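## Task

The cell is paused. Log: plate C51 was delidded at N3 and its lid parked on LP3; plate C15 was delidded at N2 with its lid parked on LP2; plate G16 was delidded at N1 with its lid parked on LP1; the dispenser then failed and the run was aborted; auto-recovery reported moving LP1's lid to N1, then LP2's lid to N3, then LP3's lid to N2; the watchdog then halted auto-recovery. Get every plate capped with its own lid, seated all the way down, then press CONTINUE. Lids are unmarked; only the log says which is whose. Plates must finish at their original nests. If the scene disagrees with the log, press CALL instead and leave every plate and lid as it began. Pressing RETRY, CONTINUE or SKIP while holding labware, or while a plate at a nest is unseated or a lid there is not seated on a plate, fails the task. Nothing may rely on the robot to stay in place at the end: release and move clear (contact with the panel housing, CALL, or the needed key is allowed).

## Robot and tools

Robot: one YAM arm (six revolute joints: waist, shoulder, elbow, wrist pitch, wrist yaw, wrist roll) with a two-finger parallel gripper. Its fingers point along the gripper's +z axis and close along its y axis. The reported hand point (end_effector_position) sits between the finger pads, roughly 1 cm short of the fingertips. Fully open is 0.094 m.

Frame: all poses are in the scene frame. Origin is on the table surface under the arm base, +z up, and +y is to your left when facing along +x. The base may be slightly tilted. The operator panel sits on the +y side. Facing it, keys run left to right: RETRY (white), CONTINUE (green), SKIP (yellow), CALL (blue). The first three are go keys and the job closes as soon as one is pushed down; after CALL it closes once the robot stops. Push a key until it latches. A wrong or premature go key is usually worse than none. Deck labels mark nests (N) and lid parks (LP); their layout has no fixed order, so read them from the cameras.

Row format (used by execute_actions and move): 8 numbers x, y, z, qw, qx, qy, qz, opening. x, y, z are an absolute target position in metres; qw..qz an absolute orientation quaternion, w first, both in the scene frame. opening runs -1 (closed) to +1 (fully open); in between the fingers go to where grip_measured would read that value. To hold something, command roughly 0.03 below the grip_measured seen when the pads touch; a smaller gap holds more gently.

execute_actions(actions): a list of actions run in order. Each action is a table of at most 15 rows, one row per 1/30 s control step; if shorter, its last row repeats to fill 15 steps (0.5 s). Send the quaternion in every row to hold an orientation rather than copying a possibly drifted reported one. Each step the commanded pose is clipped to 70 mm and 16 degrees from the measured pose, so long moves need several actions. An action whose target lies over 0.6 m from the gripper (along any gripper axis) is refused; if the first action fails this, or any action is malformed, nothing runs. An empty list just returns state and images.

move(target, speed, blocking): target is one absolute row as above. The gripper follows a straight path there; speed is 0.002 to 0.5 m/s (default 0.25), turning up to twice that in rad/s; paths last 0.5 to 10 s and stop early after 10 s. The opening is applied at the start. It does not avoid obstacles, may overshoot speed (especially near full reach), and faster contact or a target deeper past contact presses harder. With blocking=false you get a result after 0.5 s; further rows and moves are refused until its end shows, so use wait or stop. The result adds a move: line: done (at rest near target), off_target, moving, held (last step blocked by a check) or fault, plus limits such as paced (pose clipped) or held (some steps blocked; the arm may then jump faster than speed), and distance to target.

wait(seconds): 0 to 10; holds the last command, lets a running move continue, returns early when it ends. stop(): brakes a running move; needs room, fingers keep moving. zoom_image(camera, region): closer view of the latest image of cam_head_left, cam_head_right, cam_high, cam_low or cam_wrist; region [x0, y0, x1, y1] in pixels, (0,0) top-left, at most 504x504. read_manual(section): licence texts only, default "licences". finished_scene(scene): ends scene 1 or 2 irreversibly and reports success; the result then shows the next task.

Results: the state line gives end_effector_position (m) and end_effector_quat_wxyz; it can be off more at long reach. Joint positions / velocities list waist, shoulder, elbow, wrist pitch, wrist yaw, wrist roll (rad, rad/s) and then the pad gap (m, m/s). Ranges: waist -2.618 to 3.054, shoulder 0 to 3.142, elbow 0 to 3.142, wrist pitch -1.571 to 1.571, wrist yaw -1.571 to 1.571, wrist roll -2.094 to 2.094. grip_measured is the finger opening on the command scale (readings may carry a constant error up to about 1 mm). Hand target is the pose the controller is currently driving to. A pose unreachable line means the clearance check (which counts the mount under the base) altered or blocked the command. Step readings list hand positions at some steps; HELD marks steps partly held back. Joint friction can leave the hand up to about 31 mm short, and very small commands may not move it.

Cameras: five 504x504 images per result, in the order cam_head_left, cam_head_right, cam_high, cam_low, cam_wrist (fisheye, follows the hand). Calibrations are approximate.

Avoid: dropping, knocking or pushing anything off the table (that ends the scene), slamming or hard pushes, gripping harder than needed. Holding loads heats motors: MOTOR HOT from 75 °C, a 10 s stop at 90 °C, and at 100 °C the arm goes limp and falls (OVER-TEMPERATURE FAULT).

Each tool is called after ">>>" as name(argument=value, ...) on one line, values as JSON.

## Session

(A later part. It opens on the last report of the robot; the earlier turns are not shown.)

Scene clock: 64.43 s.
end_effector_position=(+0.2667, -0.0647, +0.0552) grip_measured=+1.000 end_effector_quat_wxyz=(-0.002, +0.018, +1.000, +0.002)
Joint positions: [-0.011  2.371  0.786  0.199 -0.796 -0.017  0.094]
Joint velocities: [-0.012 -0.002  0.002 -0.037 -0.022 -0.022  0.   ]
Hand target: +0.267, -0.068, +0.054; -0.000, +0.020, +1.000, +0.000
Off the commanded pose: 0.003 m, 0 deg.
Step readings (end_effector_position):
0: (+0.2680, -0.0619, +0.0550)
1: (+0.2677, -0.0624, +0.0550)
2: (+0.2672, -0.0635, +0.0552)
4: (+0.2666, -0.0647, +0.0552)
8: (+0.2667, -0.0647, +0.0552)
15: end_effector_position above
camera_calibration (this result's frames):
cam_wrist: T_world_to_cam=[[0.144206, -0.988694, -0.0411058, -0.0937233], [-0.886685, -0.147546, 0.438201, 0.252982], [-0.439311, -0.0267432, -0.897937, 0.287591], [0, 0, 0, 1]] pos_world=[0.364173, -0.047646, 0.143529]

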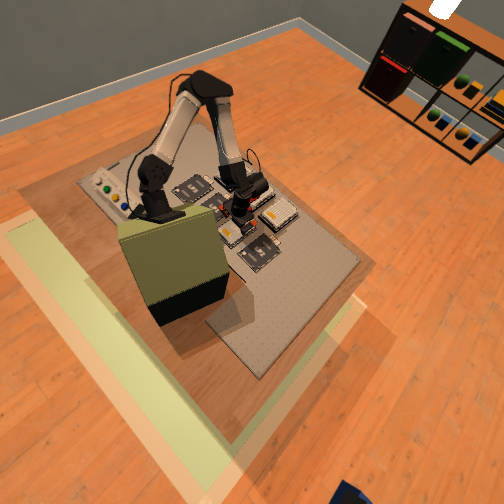

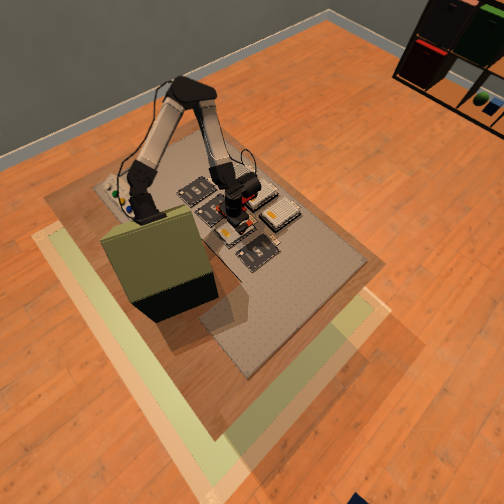

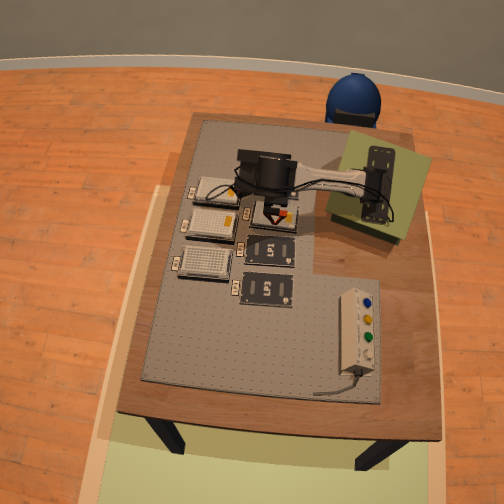

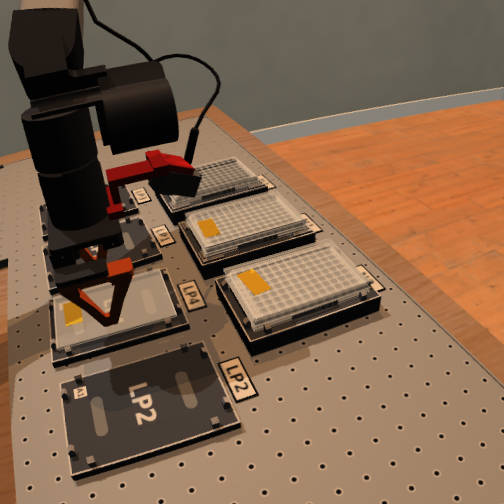

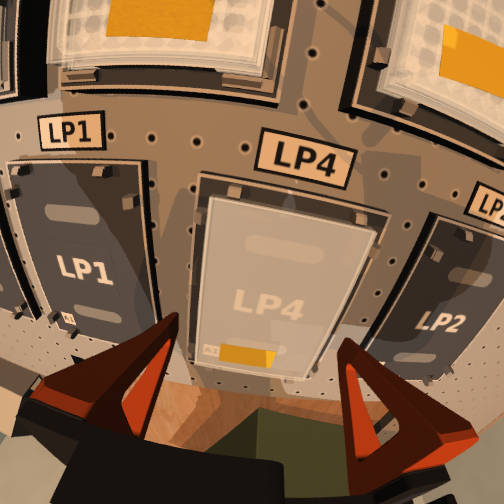

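>>> execute_actions(actions=[[[0.267,-0.078,0.055,0,0.02,1,0,1],[0.267,-0.078,0.055,0,0.02,1,0,1],[0.267,-0.068,0.054,0,0.02,1,0,1]]])

Scene clock: 65.13 s.
end_effector_position=(+0.2656, -0.0679, +0.0555) grip_measured=+1.000 end_effector_quat_wxyz=(-0.002, +0.022, +1.000, +0.001)
Joint positions: [-0.019  2.379  0.786  0.203 -0.795 -0.018  0.094]
Joint velocities: [-0.002 -0.002  0.007 -0.051  0.081  0.037  0.   ]
Hand target: +0.267, -0.068, +0.054; +0.000, +0.020, +1.000, +0.000
Off the commanded pose: 0.002 m, 0 deg.
Step readings (end_effector_position):
0: (+0.2667, -0.0647, +0.0552)
1: (+0.2663, -0.0653, +0.0552)
2: (+0.2656, -0.0667, +0.0554)
4: (+0.2650, -0.0679, +0.0555)
8: (+0.2655, -0.0679, +0.0555)
15: end_effector_position above
camera_calibration (this result's frames):
cam_wrist: T_world_to_cam=[[0.136713, -0.989873, -0.0382276, -0.0949594], [-0.888535, -0.139596, 0.437056, 0.252553], [-0.437967, -0.0257849, -0.898621, 0.286982], [0, 0, 0, 1]] pos_world=[0.363073, -0.0513425, 0.143878]

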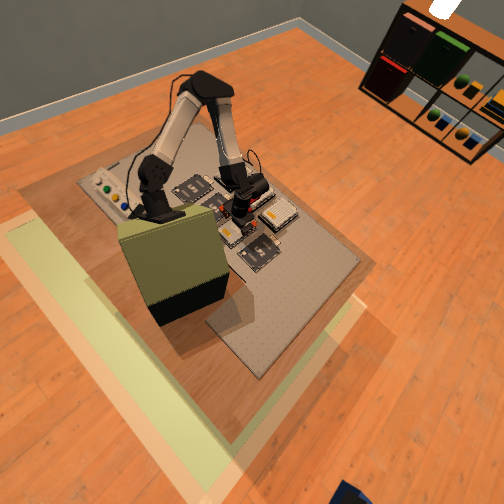

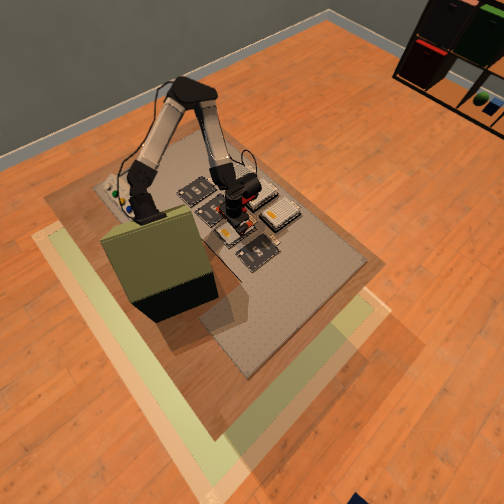

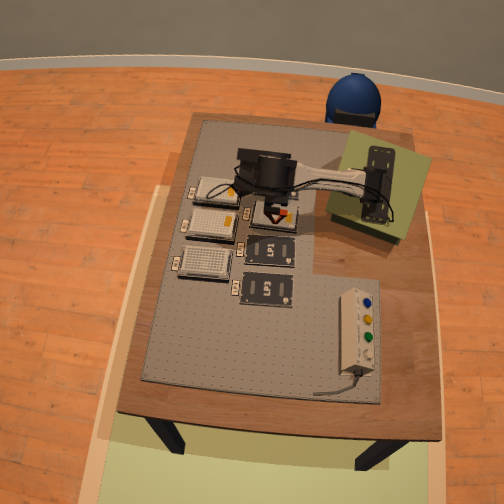

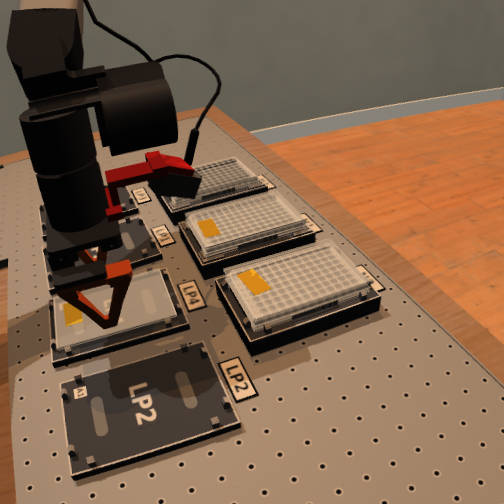

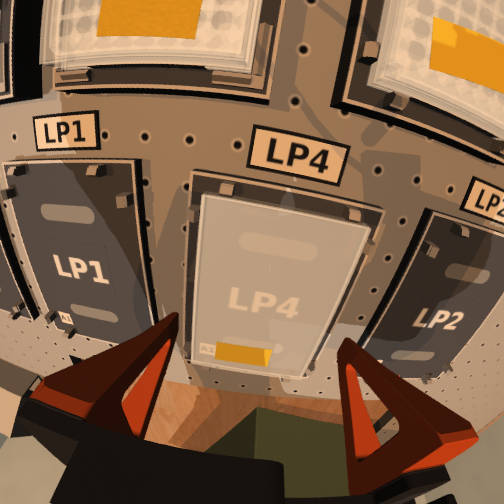

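Now descend to 0.035.

>>> execute_actions(actions=[[[0.266,-0.068,0.020,0,0.02,1,0,1],[0.266,-0.068,0.020,0,0.02,1,0,1],[0.266,-0.068,0.020,0,0.02,1,0,1],[0.266,-0.068,0.020,0,0.02,1,0,1],[0.266,-0.068,0.035,0,0.02,1,0,1]]])

Scene clock: 65.90 s.
end_effector_position=(+0.2585, -0.0669, +0.0331) grip_measured=+1.000 end_effector_quat_wxyz=(-0.011, +0.023, +1.000, +0.000)
Joint positions: [ 0.041  2.446  0.794  0.292 -0.782  0.049  0.094]
Joint velocities: [ 0.007  0.002  0.002 -0.007  0.007 -0.007  0.   ]
Hand target: +0.266, -0.068, +0.035; -0.000, +0.020, +1.000, -0.000
Off the commanded pose: 0.008 m, 1 deg.
Step readings (end_effector_position):
0: (+0.2656, -0.0679, +0.0555)
1: (+0.2655, -0.0679, +0.0527)
2: (+0.2653, -0.0679, +0.0468)
4: (+0.2578, -0.0659, +0.0336)
8: (+0.2583, -0.0669, +0.0331)
15: end_effector_position above
camera_calibration (this result's frames):
cam_wrist: T_world_to_cam=[[0.13285, -0.990339, -0.0397401, -0.092838], [-0.880195, -0.136317, 0.454614, 0.253648], [-0.455639, -0.0254163, -0.889802, 0.268115], [0, 0, 0, 1]] pos_world=[0.357757, -0.0505501, 0.119568]

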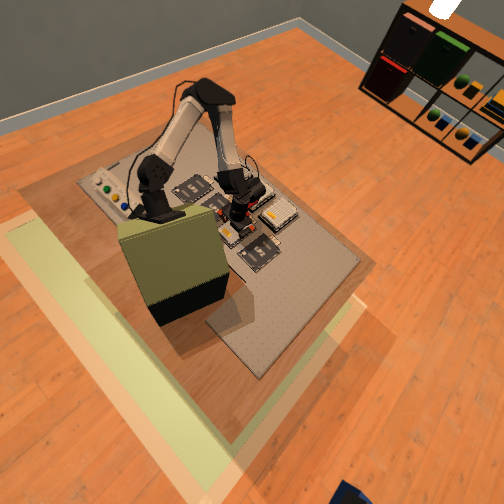

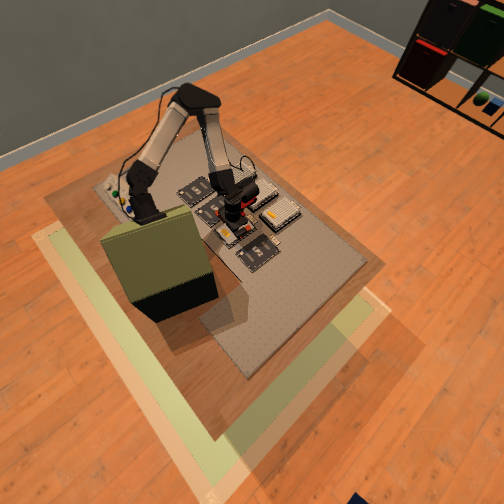

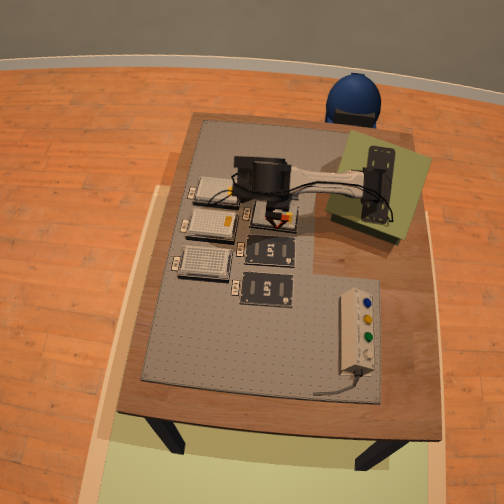

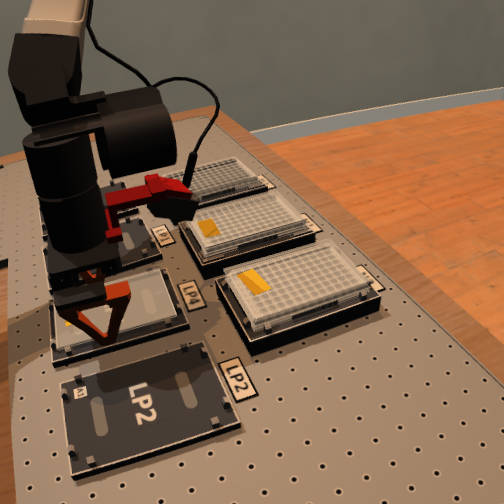

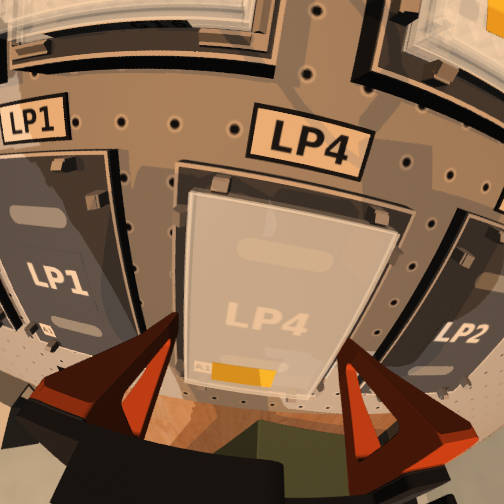

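>>> execute_actions(actions=[[[0.276,-0.068,0.037,0.012,0.02,1,0,1],[0.276,-0.068,0.037,0.012,0.02,1,0,1],[0.276,-0.068,0.037,0.012,0.02,1,0,1],[0.264,-0.068,0.035,0,0.02,1,0,1]]])

Scene clock: 66.67 s.
end_effector_position=(+0.2591, -0.0669, +0.0331) grip_measured=+1.000 end_effector_quat_wxyz=(-0.010, +0.027, +1.000, +0.000)
Joint positions: [ 0.041  2.446  0.794  0.295 -0.782  0.058  0.094]
Joint velocities: [-0.002 -0.002  0.002  0.007  0.095 -0.007  0.   ]
Hand target: +0.264, -0.068, +0.035; -0.000, +0.020, +1.000, -0.000
Off the commanded pose: 0.005 m, 1 deg.
Step readings (end_effector_position):
0: (+0.2585, -0.0669, +0.0331)
1: (+0.2587, -0.0669, +0.0331)
2: (+0.2588, -0.0669, +0.0331)
4: (+0.2591, -0.0669, +0.0331)
8: (+0.2591, -0.0669, +0.0331)
15: end_effector_position above
camera_calibration (this result's frames):
cam_wrist: T_world_to_cam=[[0.126096, -0.991237, -0.0393527, -0.0912294], [-0.881972, -0.130179, 0.452967, 0.25504], [-0.454121, -0.0224094, -0.890658, 0.26818], [0, 0, 0, 1]] pos_world=[0.358227, -0.0512194, 0.119742]

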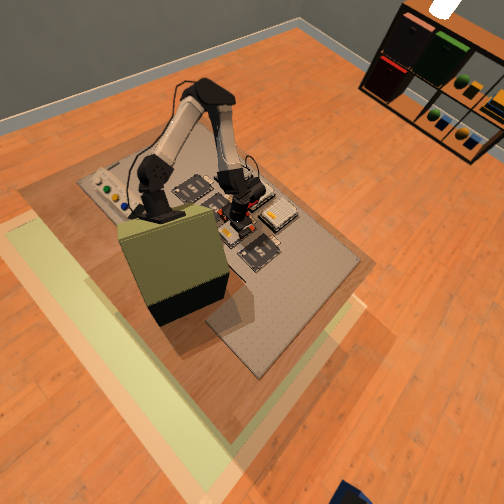

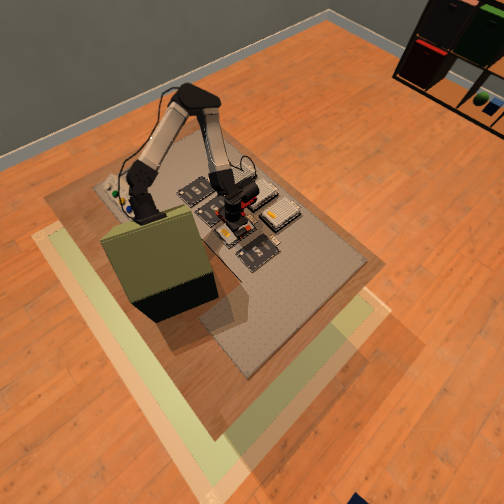

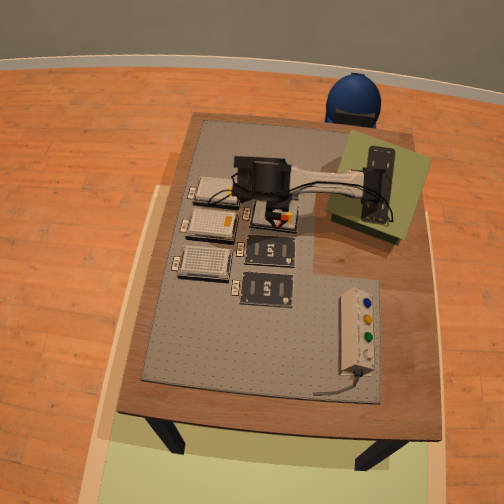

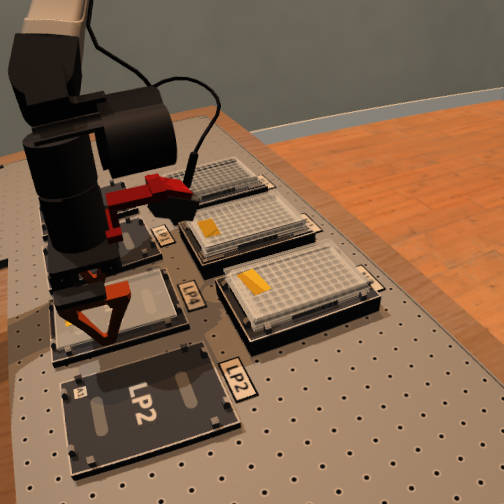

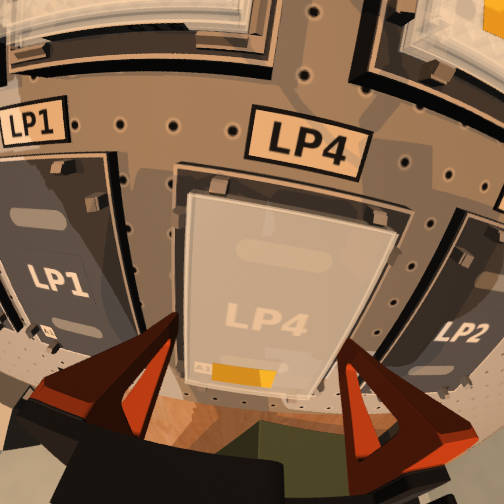

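Stronger pulse.

>>> execute_actions(actions=[[[0.284,-0.068,0.038,0.025,0.015,1,0,1],[0.284,-0.068,0.038,0.025,0.015,1,0,1],[0.284,-0.068,0.038,0.025,0.015,1,0,1],[0.265,-0.068,0.035,0,0.02,1,0,1]]])

Scene clock: 67.37 s.
end_effector_position=(+0.2623, -0.0673, +0.0334) grip_measured=+1.000 end_effector_quat_wxyz=(-0.004, +0.024, +1.000, +0.000)
Joint positions: [ 0.039  2.446  0.794  0.31  -0.782  0.061  0.094]
Joint velocities: [-0.017  0.002  0.007 -0.007 -0.007 -0.022  0.   ]
Hand target: +0.265, -0.068, +0.035; +0.000, +0.020, +1.000, -0.000
Off the commanded pose: 0.003 m, 1 deg.
Step readings (end_effector_position):
0: (+0.2591, -0.0669, +0.0331)
1: (+0.2597, -0.0669, +0.0331)
2: (+0.2606, -0.0671, +0.0332)
4: (+0.2623, -0.0673, +0.0334)
8: (+0.2623, -0.0673, +0.0334)
15: end_effector_position above
camera_calibration (this result's frames):
cam_wrist: T_world_to_cam=[[0.132127, -0.990521, -0.0375623, -0.0936332], [-0.886663, -0.135045, 0.442258, 0.258942], [-0.443138, -0.0251291, -0.896101, 0.267044], [0, 0, 0, 1]] pos_world=[0.360303, -0.0510664, 0.121262]

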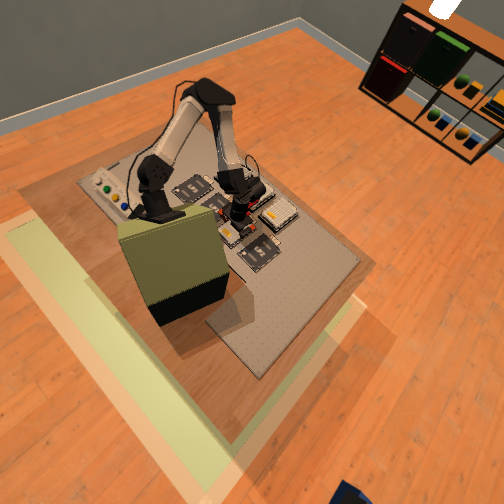

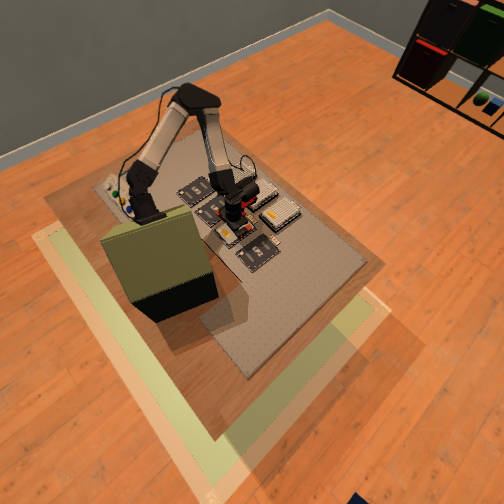

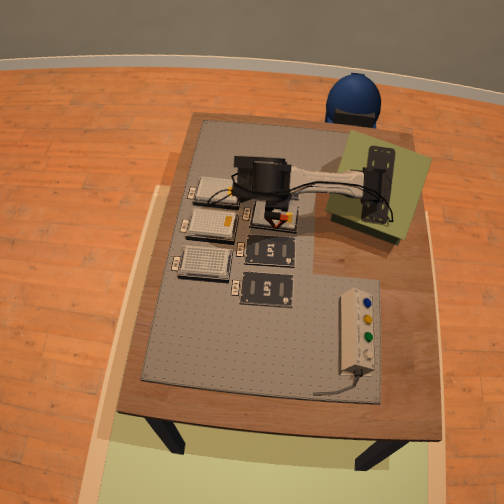

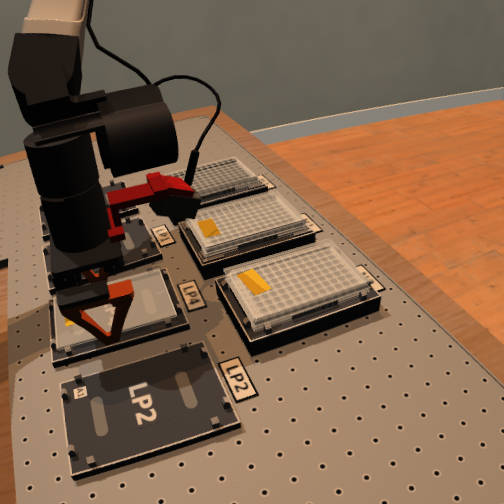

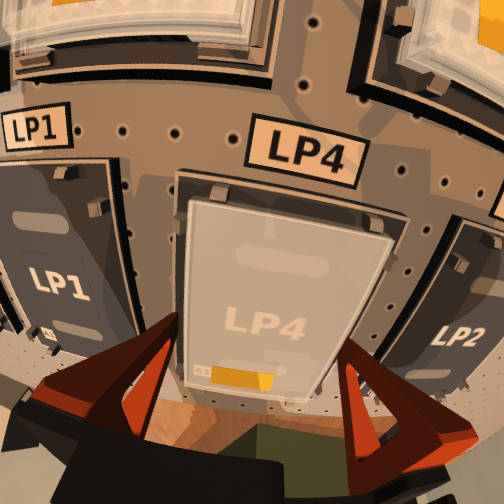

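Good enough. Close.

>>> execute_actions(actions=[[[0.263,-0.068,0.034,0,0.022,1,0,0.765]]])

>>> zoom_image(camera="cam_wrist", region=[160, 150, 410, 420])

Scene clock: 68.10 s.
end_effector_position=(+0.2624, -0.0673, +0.0334) grip_measured=+0.786 end_effector_quat_wxyz=(-0.004, +0.023, +1.000, +0.000)
Joint positions: [ 0.039  2.446  0.794  0.311 -0.782  0.061  0.084]
Joint velocities: [ 0.017 -0.002 -0.017 -0.037 -0.051  0.066  0.001]
Hand target: +0.263, -0.068, +0.034; -0.000, +0.022, +1.000, +0.000
Off the commanded pose: 0.001 m, 1 deg.
Step readings (end_effector_position):
0: (+0.2623, -0.0673, +0.0334)
1: (+0.2623, -0.0673, +0.0334)
2: (+0.2624, -0.0673, +0.0334)
4: (+0.2624, -0.0673, +0.0334)
8: (+0.2624, -0.0673, +0.0334)
15: end_effector_position above
camera_calibration (this result's frames):
cam_wrist: T_world_to_cam=[[0.132781, -0.990434, -0.0375358, -0.0938087], [-0.886695, -0.135625, 0.442016, 0.258986], [-0.442879, -0.0254086, -0.896221, 0.266994], [0, 0, 0, 1]] pos_world=[0.360343, -0.0510024, 0.121288]

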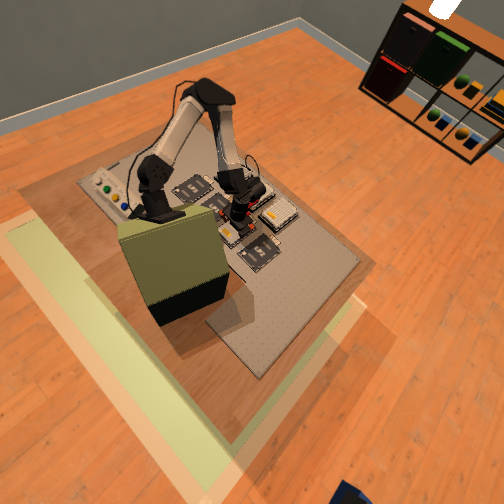

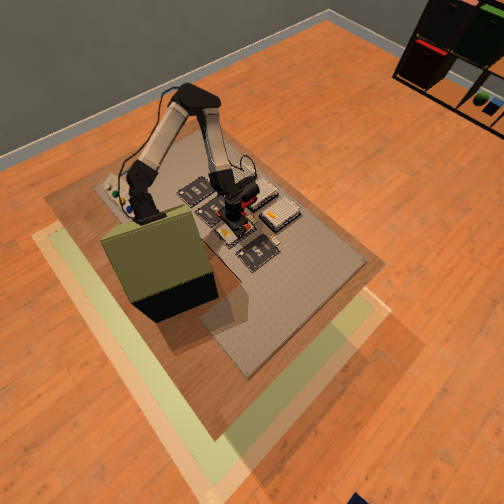

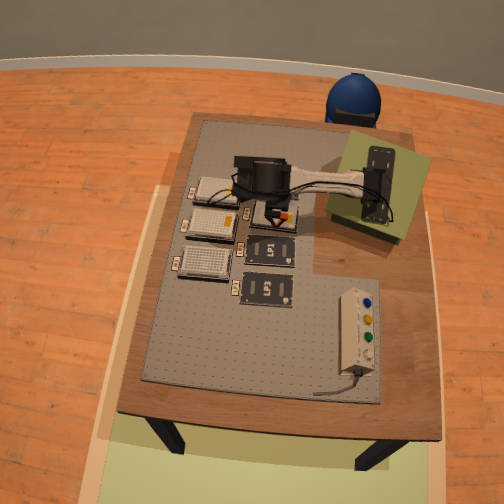

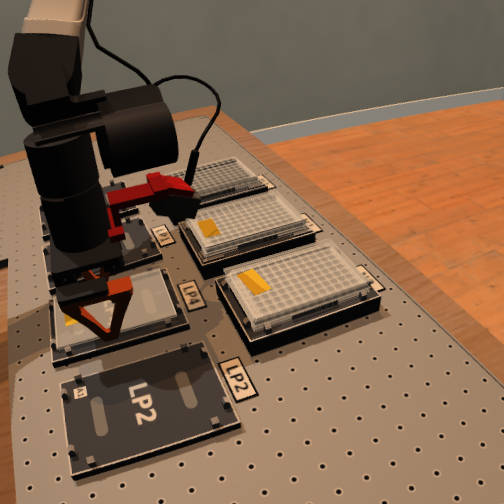

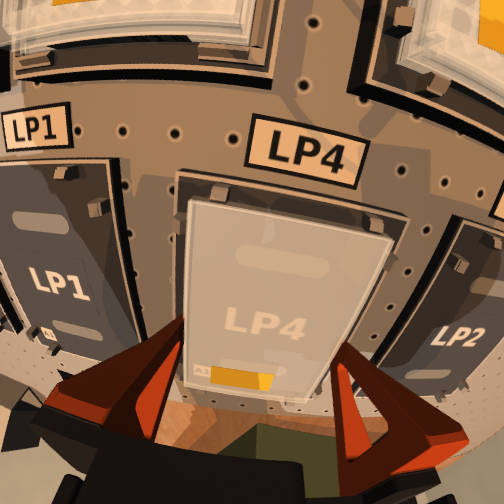

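Region (160, 150, 410, 420) of cam_wrist's 504x504 image, scaled by 1.867, with more detail than that image has; it fills the left 467 columns of this view, and the rest is white.

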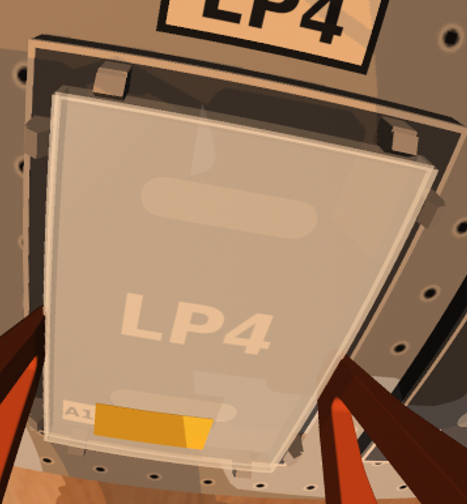

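>>> execute_actions(actions=[[[0.263,-0.068,0.09,0,0.02,1,0,0.765]]])

>>> move(target=[0.30,0.0,0.118,0,0.005,1,0,0.765], speed=0.2)

>>> move(target=[0.452,0.132,0.112,0,-0.014,1,0,0.765], speed=0.2)

Scene clock: 69.23 s.
end_effector_position=(+0.2673, -0.0702, +0.0898) grip_measured=+0.786 end_effector_quat_wxyz=(+0.011, +0.018, +1.000, -0.005)
Joint positions: [-0.109  2.275  0.757  0.072 -0.799 -0.126  0.084]
Joint velocities: [ 0.002 -0.012  0.017 -0.11   0.051 -0.095 -0.001]
Hand target: +0.263, -0.068, +0.090; +0.001, +0.020, +1.000, +0.000
Off the commanded pose: 0.005 m, 1 deg.
Step readings (end_effector_position):
0: (+0.2624, -0.0673, +0.0334)
1: (+0.2633, -0.0675, +0.0378)
2: (+0.2645, -0.0677, +0.0478)
4: (+0.2736, -0.0708, +0.0706)
8: (+0.2827, -0.0731, +0.0905)
15: end_effector_position above
camera_calibration (this result's frames):
cam_wrist: T_world_to_cam=[[0.143726, -0.98936, -0.0225988, -0.0993965], [-0.897928, -0.139975, 0.417291, 0.243024], [-0.416014, -0.0396833, -0.908492, 0.312551], [0, 0, 0, 1]] pos_world=[0.36253, -0.0519185, 0.180292]

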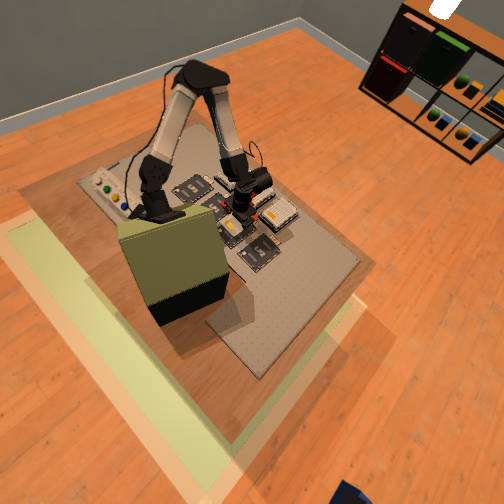

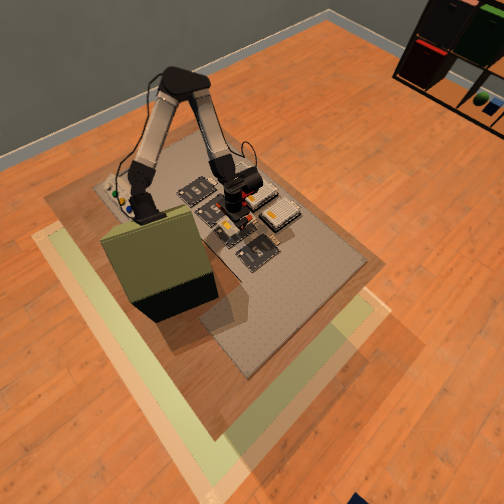

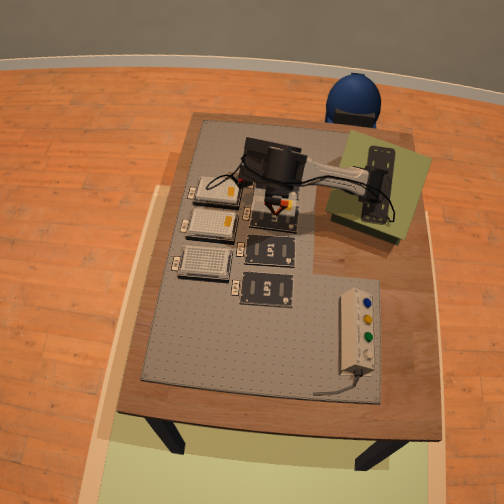

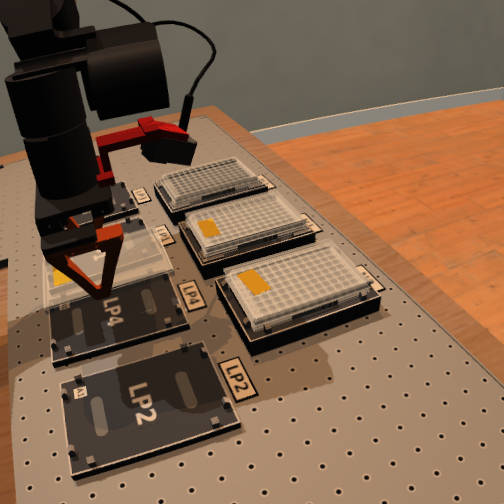

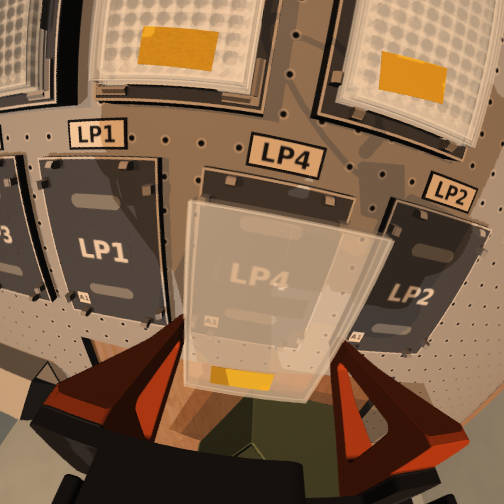

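Scene clock: 70.30 s.
end_effector_position=(+0.2918, -0.0035, +0.1170) grip_measured=+0.786 end_effector_quat_wxyz=(-0.002, +0.011, +1.000, +0.003)
Joint positions: [-0.012  2.009  0.779 -0.155 -0.798 -0.03   0.084]
Joint velocities: [ 0.007 -0.022 -0.002  0.007 -0.051 -0.007 -0.   ]
Hand target: +0.300, +0.001, +0.118; +0.001, +0.005, +1.000, -0.000
Off the commanded pose: 0.009 m, 1 deg.
move: done
camera_calibration (this result's frames):
cam_wrist: T_world_to_cam=[[0.157387, -0.986657, -0.0416826, -0.0380566], [-0.885514, -0.159686, 0.43631, 0.257068], [-0.437144, -0.0317592, -0.898831, 0.355198], [0, 0, 0, 1]] pos_world=[0.388899, 0.0147821, 0.205515]

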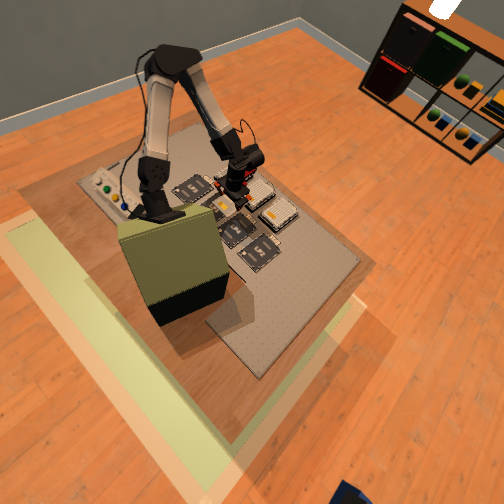

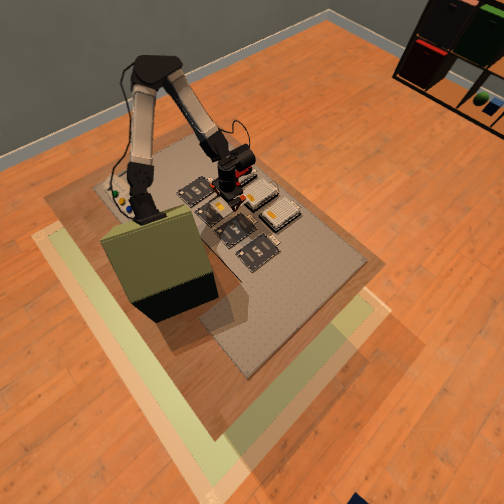

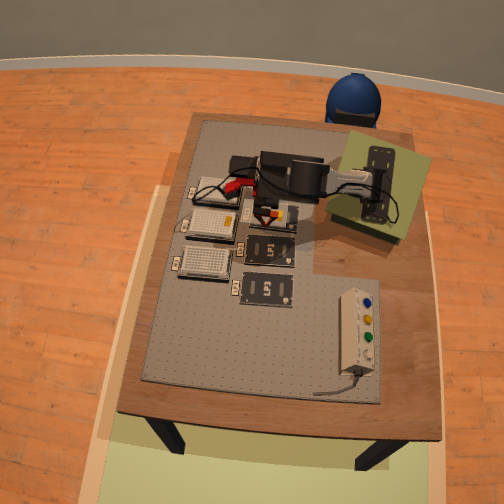

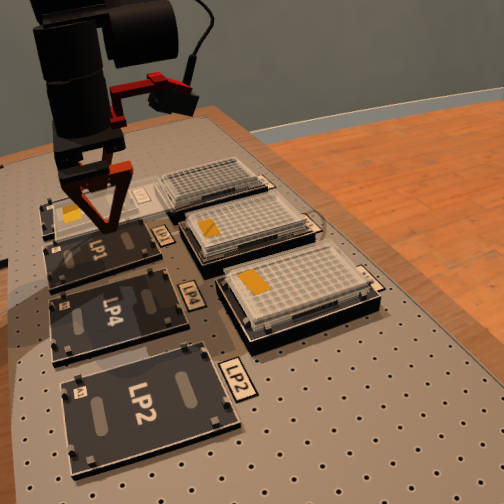

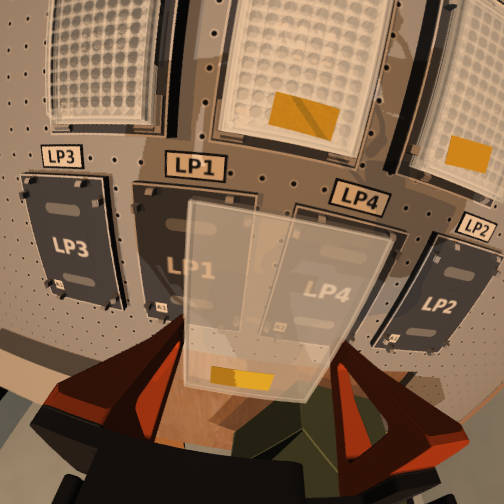

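Scene clock: 72.07 s.
end_effector_position=(+0.4499, +0.1301, +0.1160) grip_measured=+0.786 end_effector_quat_wxyz=(+0.005, -0.016, +1.000, +0.003)
Joint positions: [ 0.225  2.101  1.544 -0.591 -0.724  0.243  0.084]
Joint velocities: [-0.017 -0.012  0.007 -0.037  0.007  0.051 -0.001]
Hand target: +0.452, +0.132, +0.113; +0.001, -0.014, +1.000, -0.000
Off the commanded pose: 0.005 m, 1 deg.
move: done
camera_calibration (this result's frames):
cam_wrist: T_world_to_cam=[[0.210962, -0.976701, -0.0393815, 0.0432017], [-0.881642, -0.20752, 0.423843, 0.424775], [-0.42214, -0.0546945, -0.904879, 0.424539], [0, 0, 0, 1]] pos_world=[0.5446, 0.153564, 0.20582]

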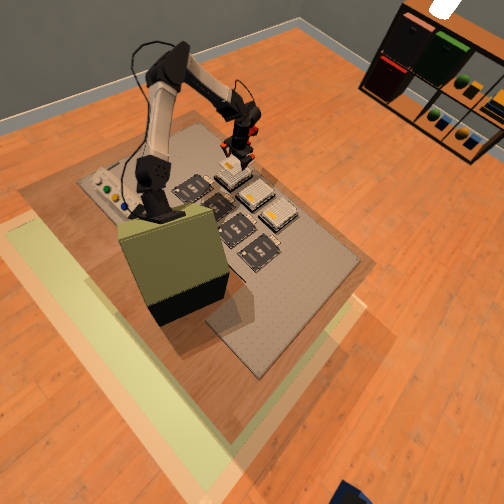

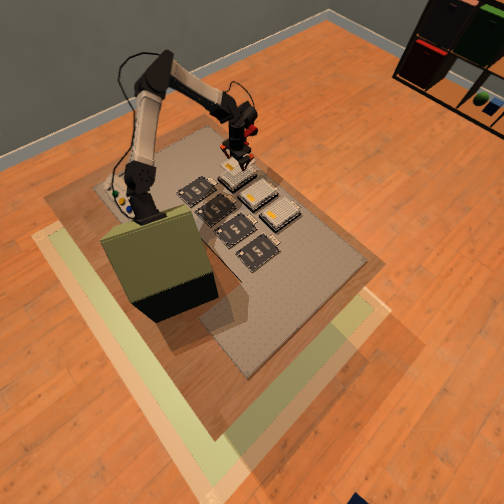

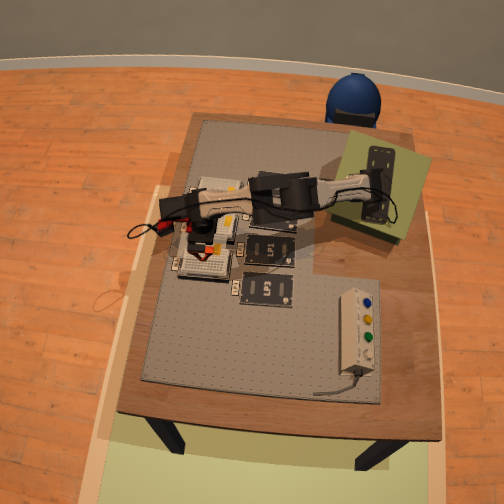

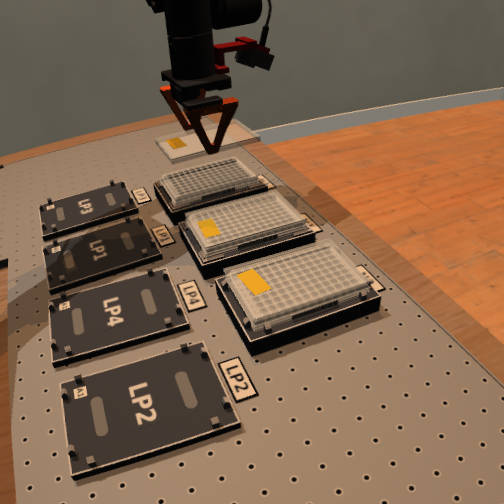

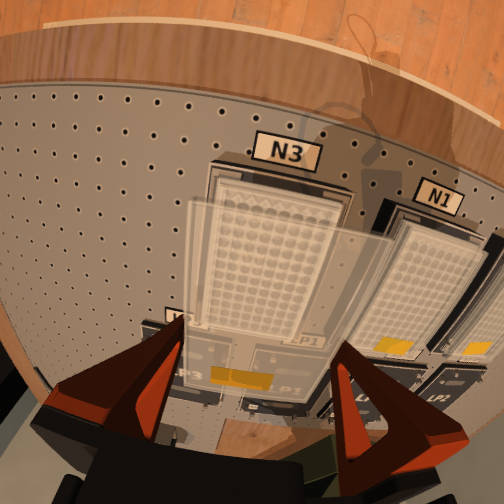

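>>> execute_actions(actions=[[[0.450,0.132,0.074,0,-0.014,1,0,0.765]]])

Scene clock: 72.73 s.
end_effector_position=(+0.4410, +0.1300, +0.0738) grip_measured=+0.786 end_effector_quat_wxyz=(-0.012, -0.009, +1.000, +0.000)
Joint positions: [ 0.292  2.178  1.544 -0.507 -0.701  0.308  0.084]
Joint velocities: [-0.002  0.017 -0.002 -0.022  0.022  0.007 -0.001]
Hand target: +0.450, +0.132, +0.074; +0.000, -0.014, +1.000, +0.000
Off the commanded pose: 0.009 m, 2 deg.
Step readings (end_effector_position):
0: (+0.4497, +0.1300, +0.1160)
1: (+0.4502, +0.1300, +0.1134)
2: (+0.4516, +0.1306, +0.1089)
4: (+0.4486, +0.1318, +0.0952)
8: (+0.4390, +0.1309, +0.0753)
15: end_effector_position above
camera_calibration (this result's frames):
cam_wrist: T_world_to_cam=[[0.195136, -0.979929, -0.0407499, 0.0508332], [-0.868944, -0.192004, 0.456149, 0.424752], [-0.454817, -0.0536016, -0.88897, 0.395642], [0, 0, 0, 1]] pos_world=[0.539111, 0.152574, 0.160035]

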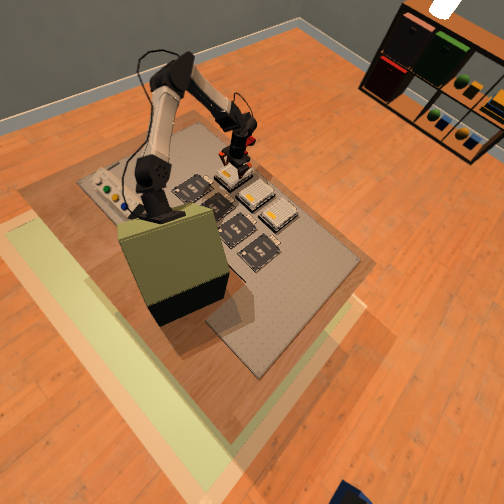

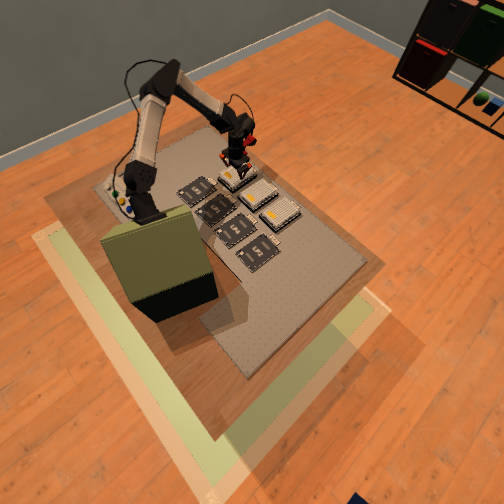

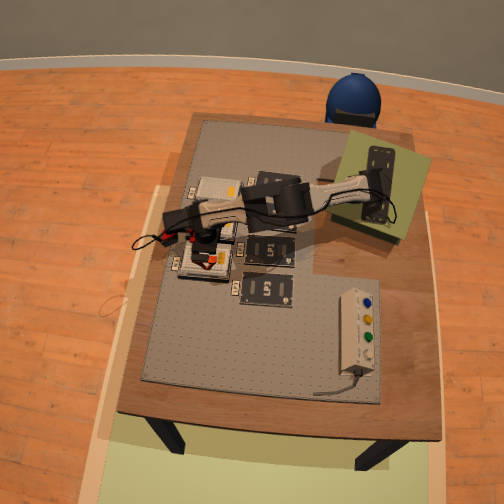

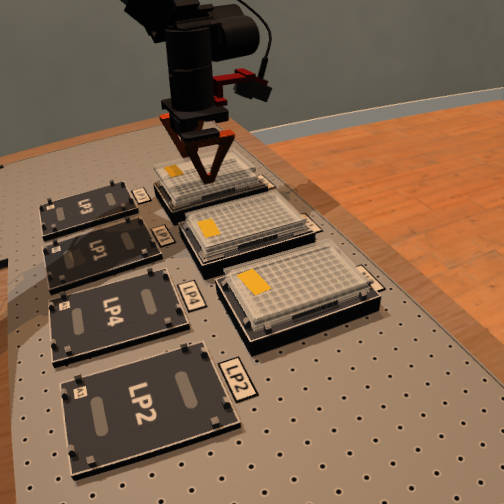

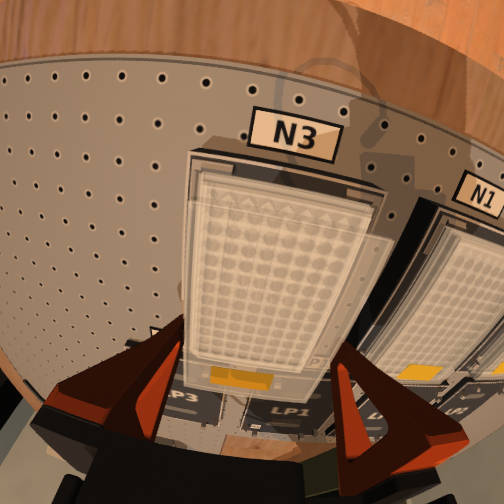

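>>> execute_actions(actions=[[[0.460,0.138,0.075,0.013,-0.016,1,0,0.765],[0.460,0.138,0.075,0.013,-0.016,1,0,0.765],[0.460,0.138,0.075,0.013,-0.016,1,0,0.765],[0.447,0.132,0.074,0,-0.014,1,0,0.765]]])

Scene clock: 73.50 s.
end_effector_position=(+0.4440, +0.1300, +0.0737) grip_measured=+0.786 end_effector_quat_wxyz=(-0.006, -0.006, +1.000, -0.001)
Joint positions: [ 0.292  2.178  1.544 -0.493 -0.696  0.321  0.084]
Joint velocities: [-0.012 -0.007 -0.002  0.007 -0.022 -0.007 -0.001]
Hand target: +0.447, +0.132, +0.074; -0.000, -0.014, +1.000, -0.000
Off the commanded pose: 0.004 m, 1 deg.
Step readings (end_effector_position):
0: (+0.4418, +0.1302, +0.0737)
1: (+0.4422, +0.1300, +0.0737)
2: (+0.4427, +0.1299, +0.0737)
4: (+0.4435, +0.1298, +0.0737)
8: (+0.4439, +0.1300, +0.0737)
15: end_effector_position above
camera_calibration (this result's frames):
cam_wrist: T_world_to_cam=[[0.191461, -0.980823, -0.036457, 0.0516729], [-0.875195, -0.187419, 0.44599, 0.430371], [-0.44427, -0.0534827, -0.894295, 0.392678], [0, 0, 0, 1]] pos_world=[0.54122, 0.152343, 0.161113]

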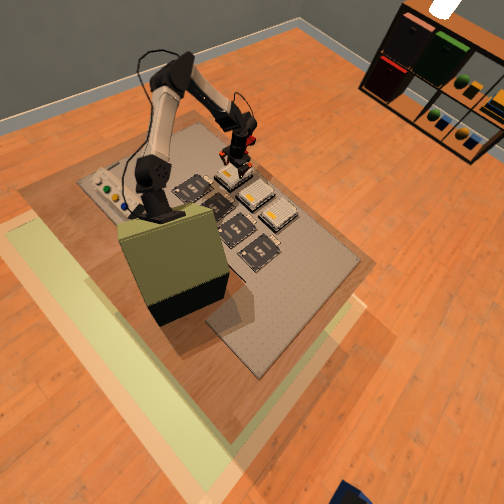

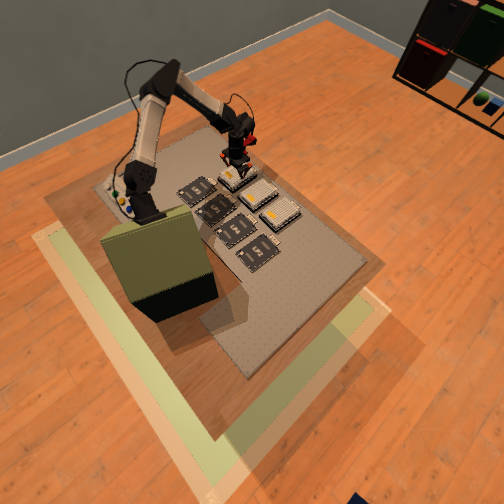

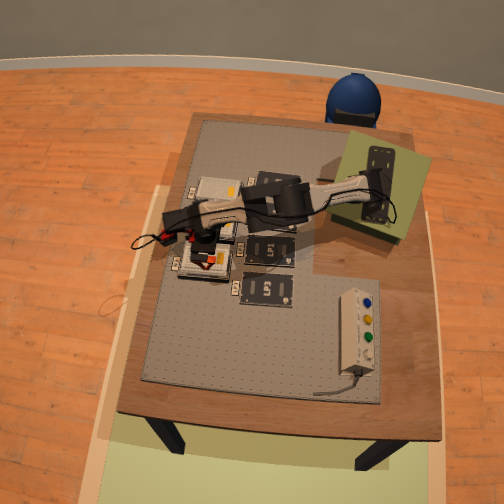

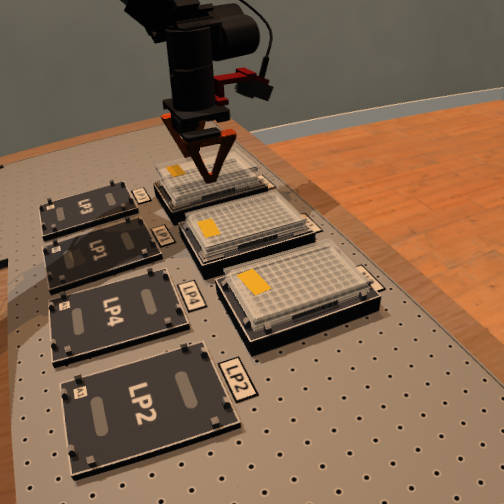

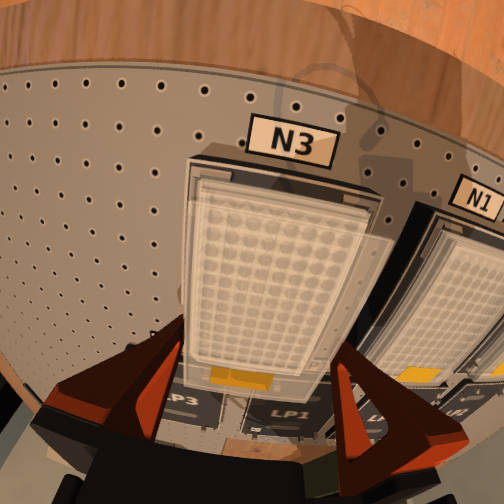

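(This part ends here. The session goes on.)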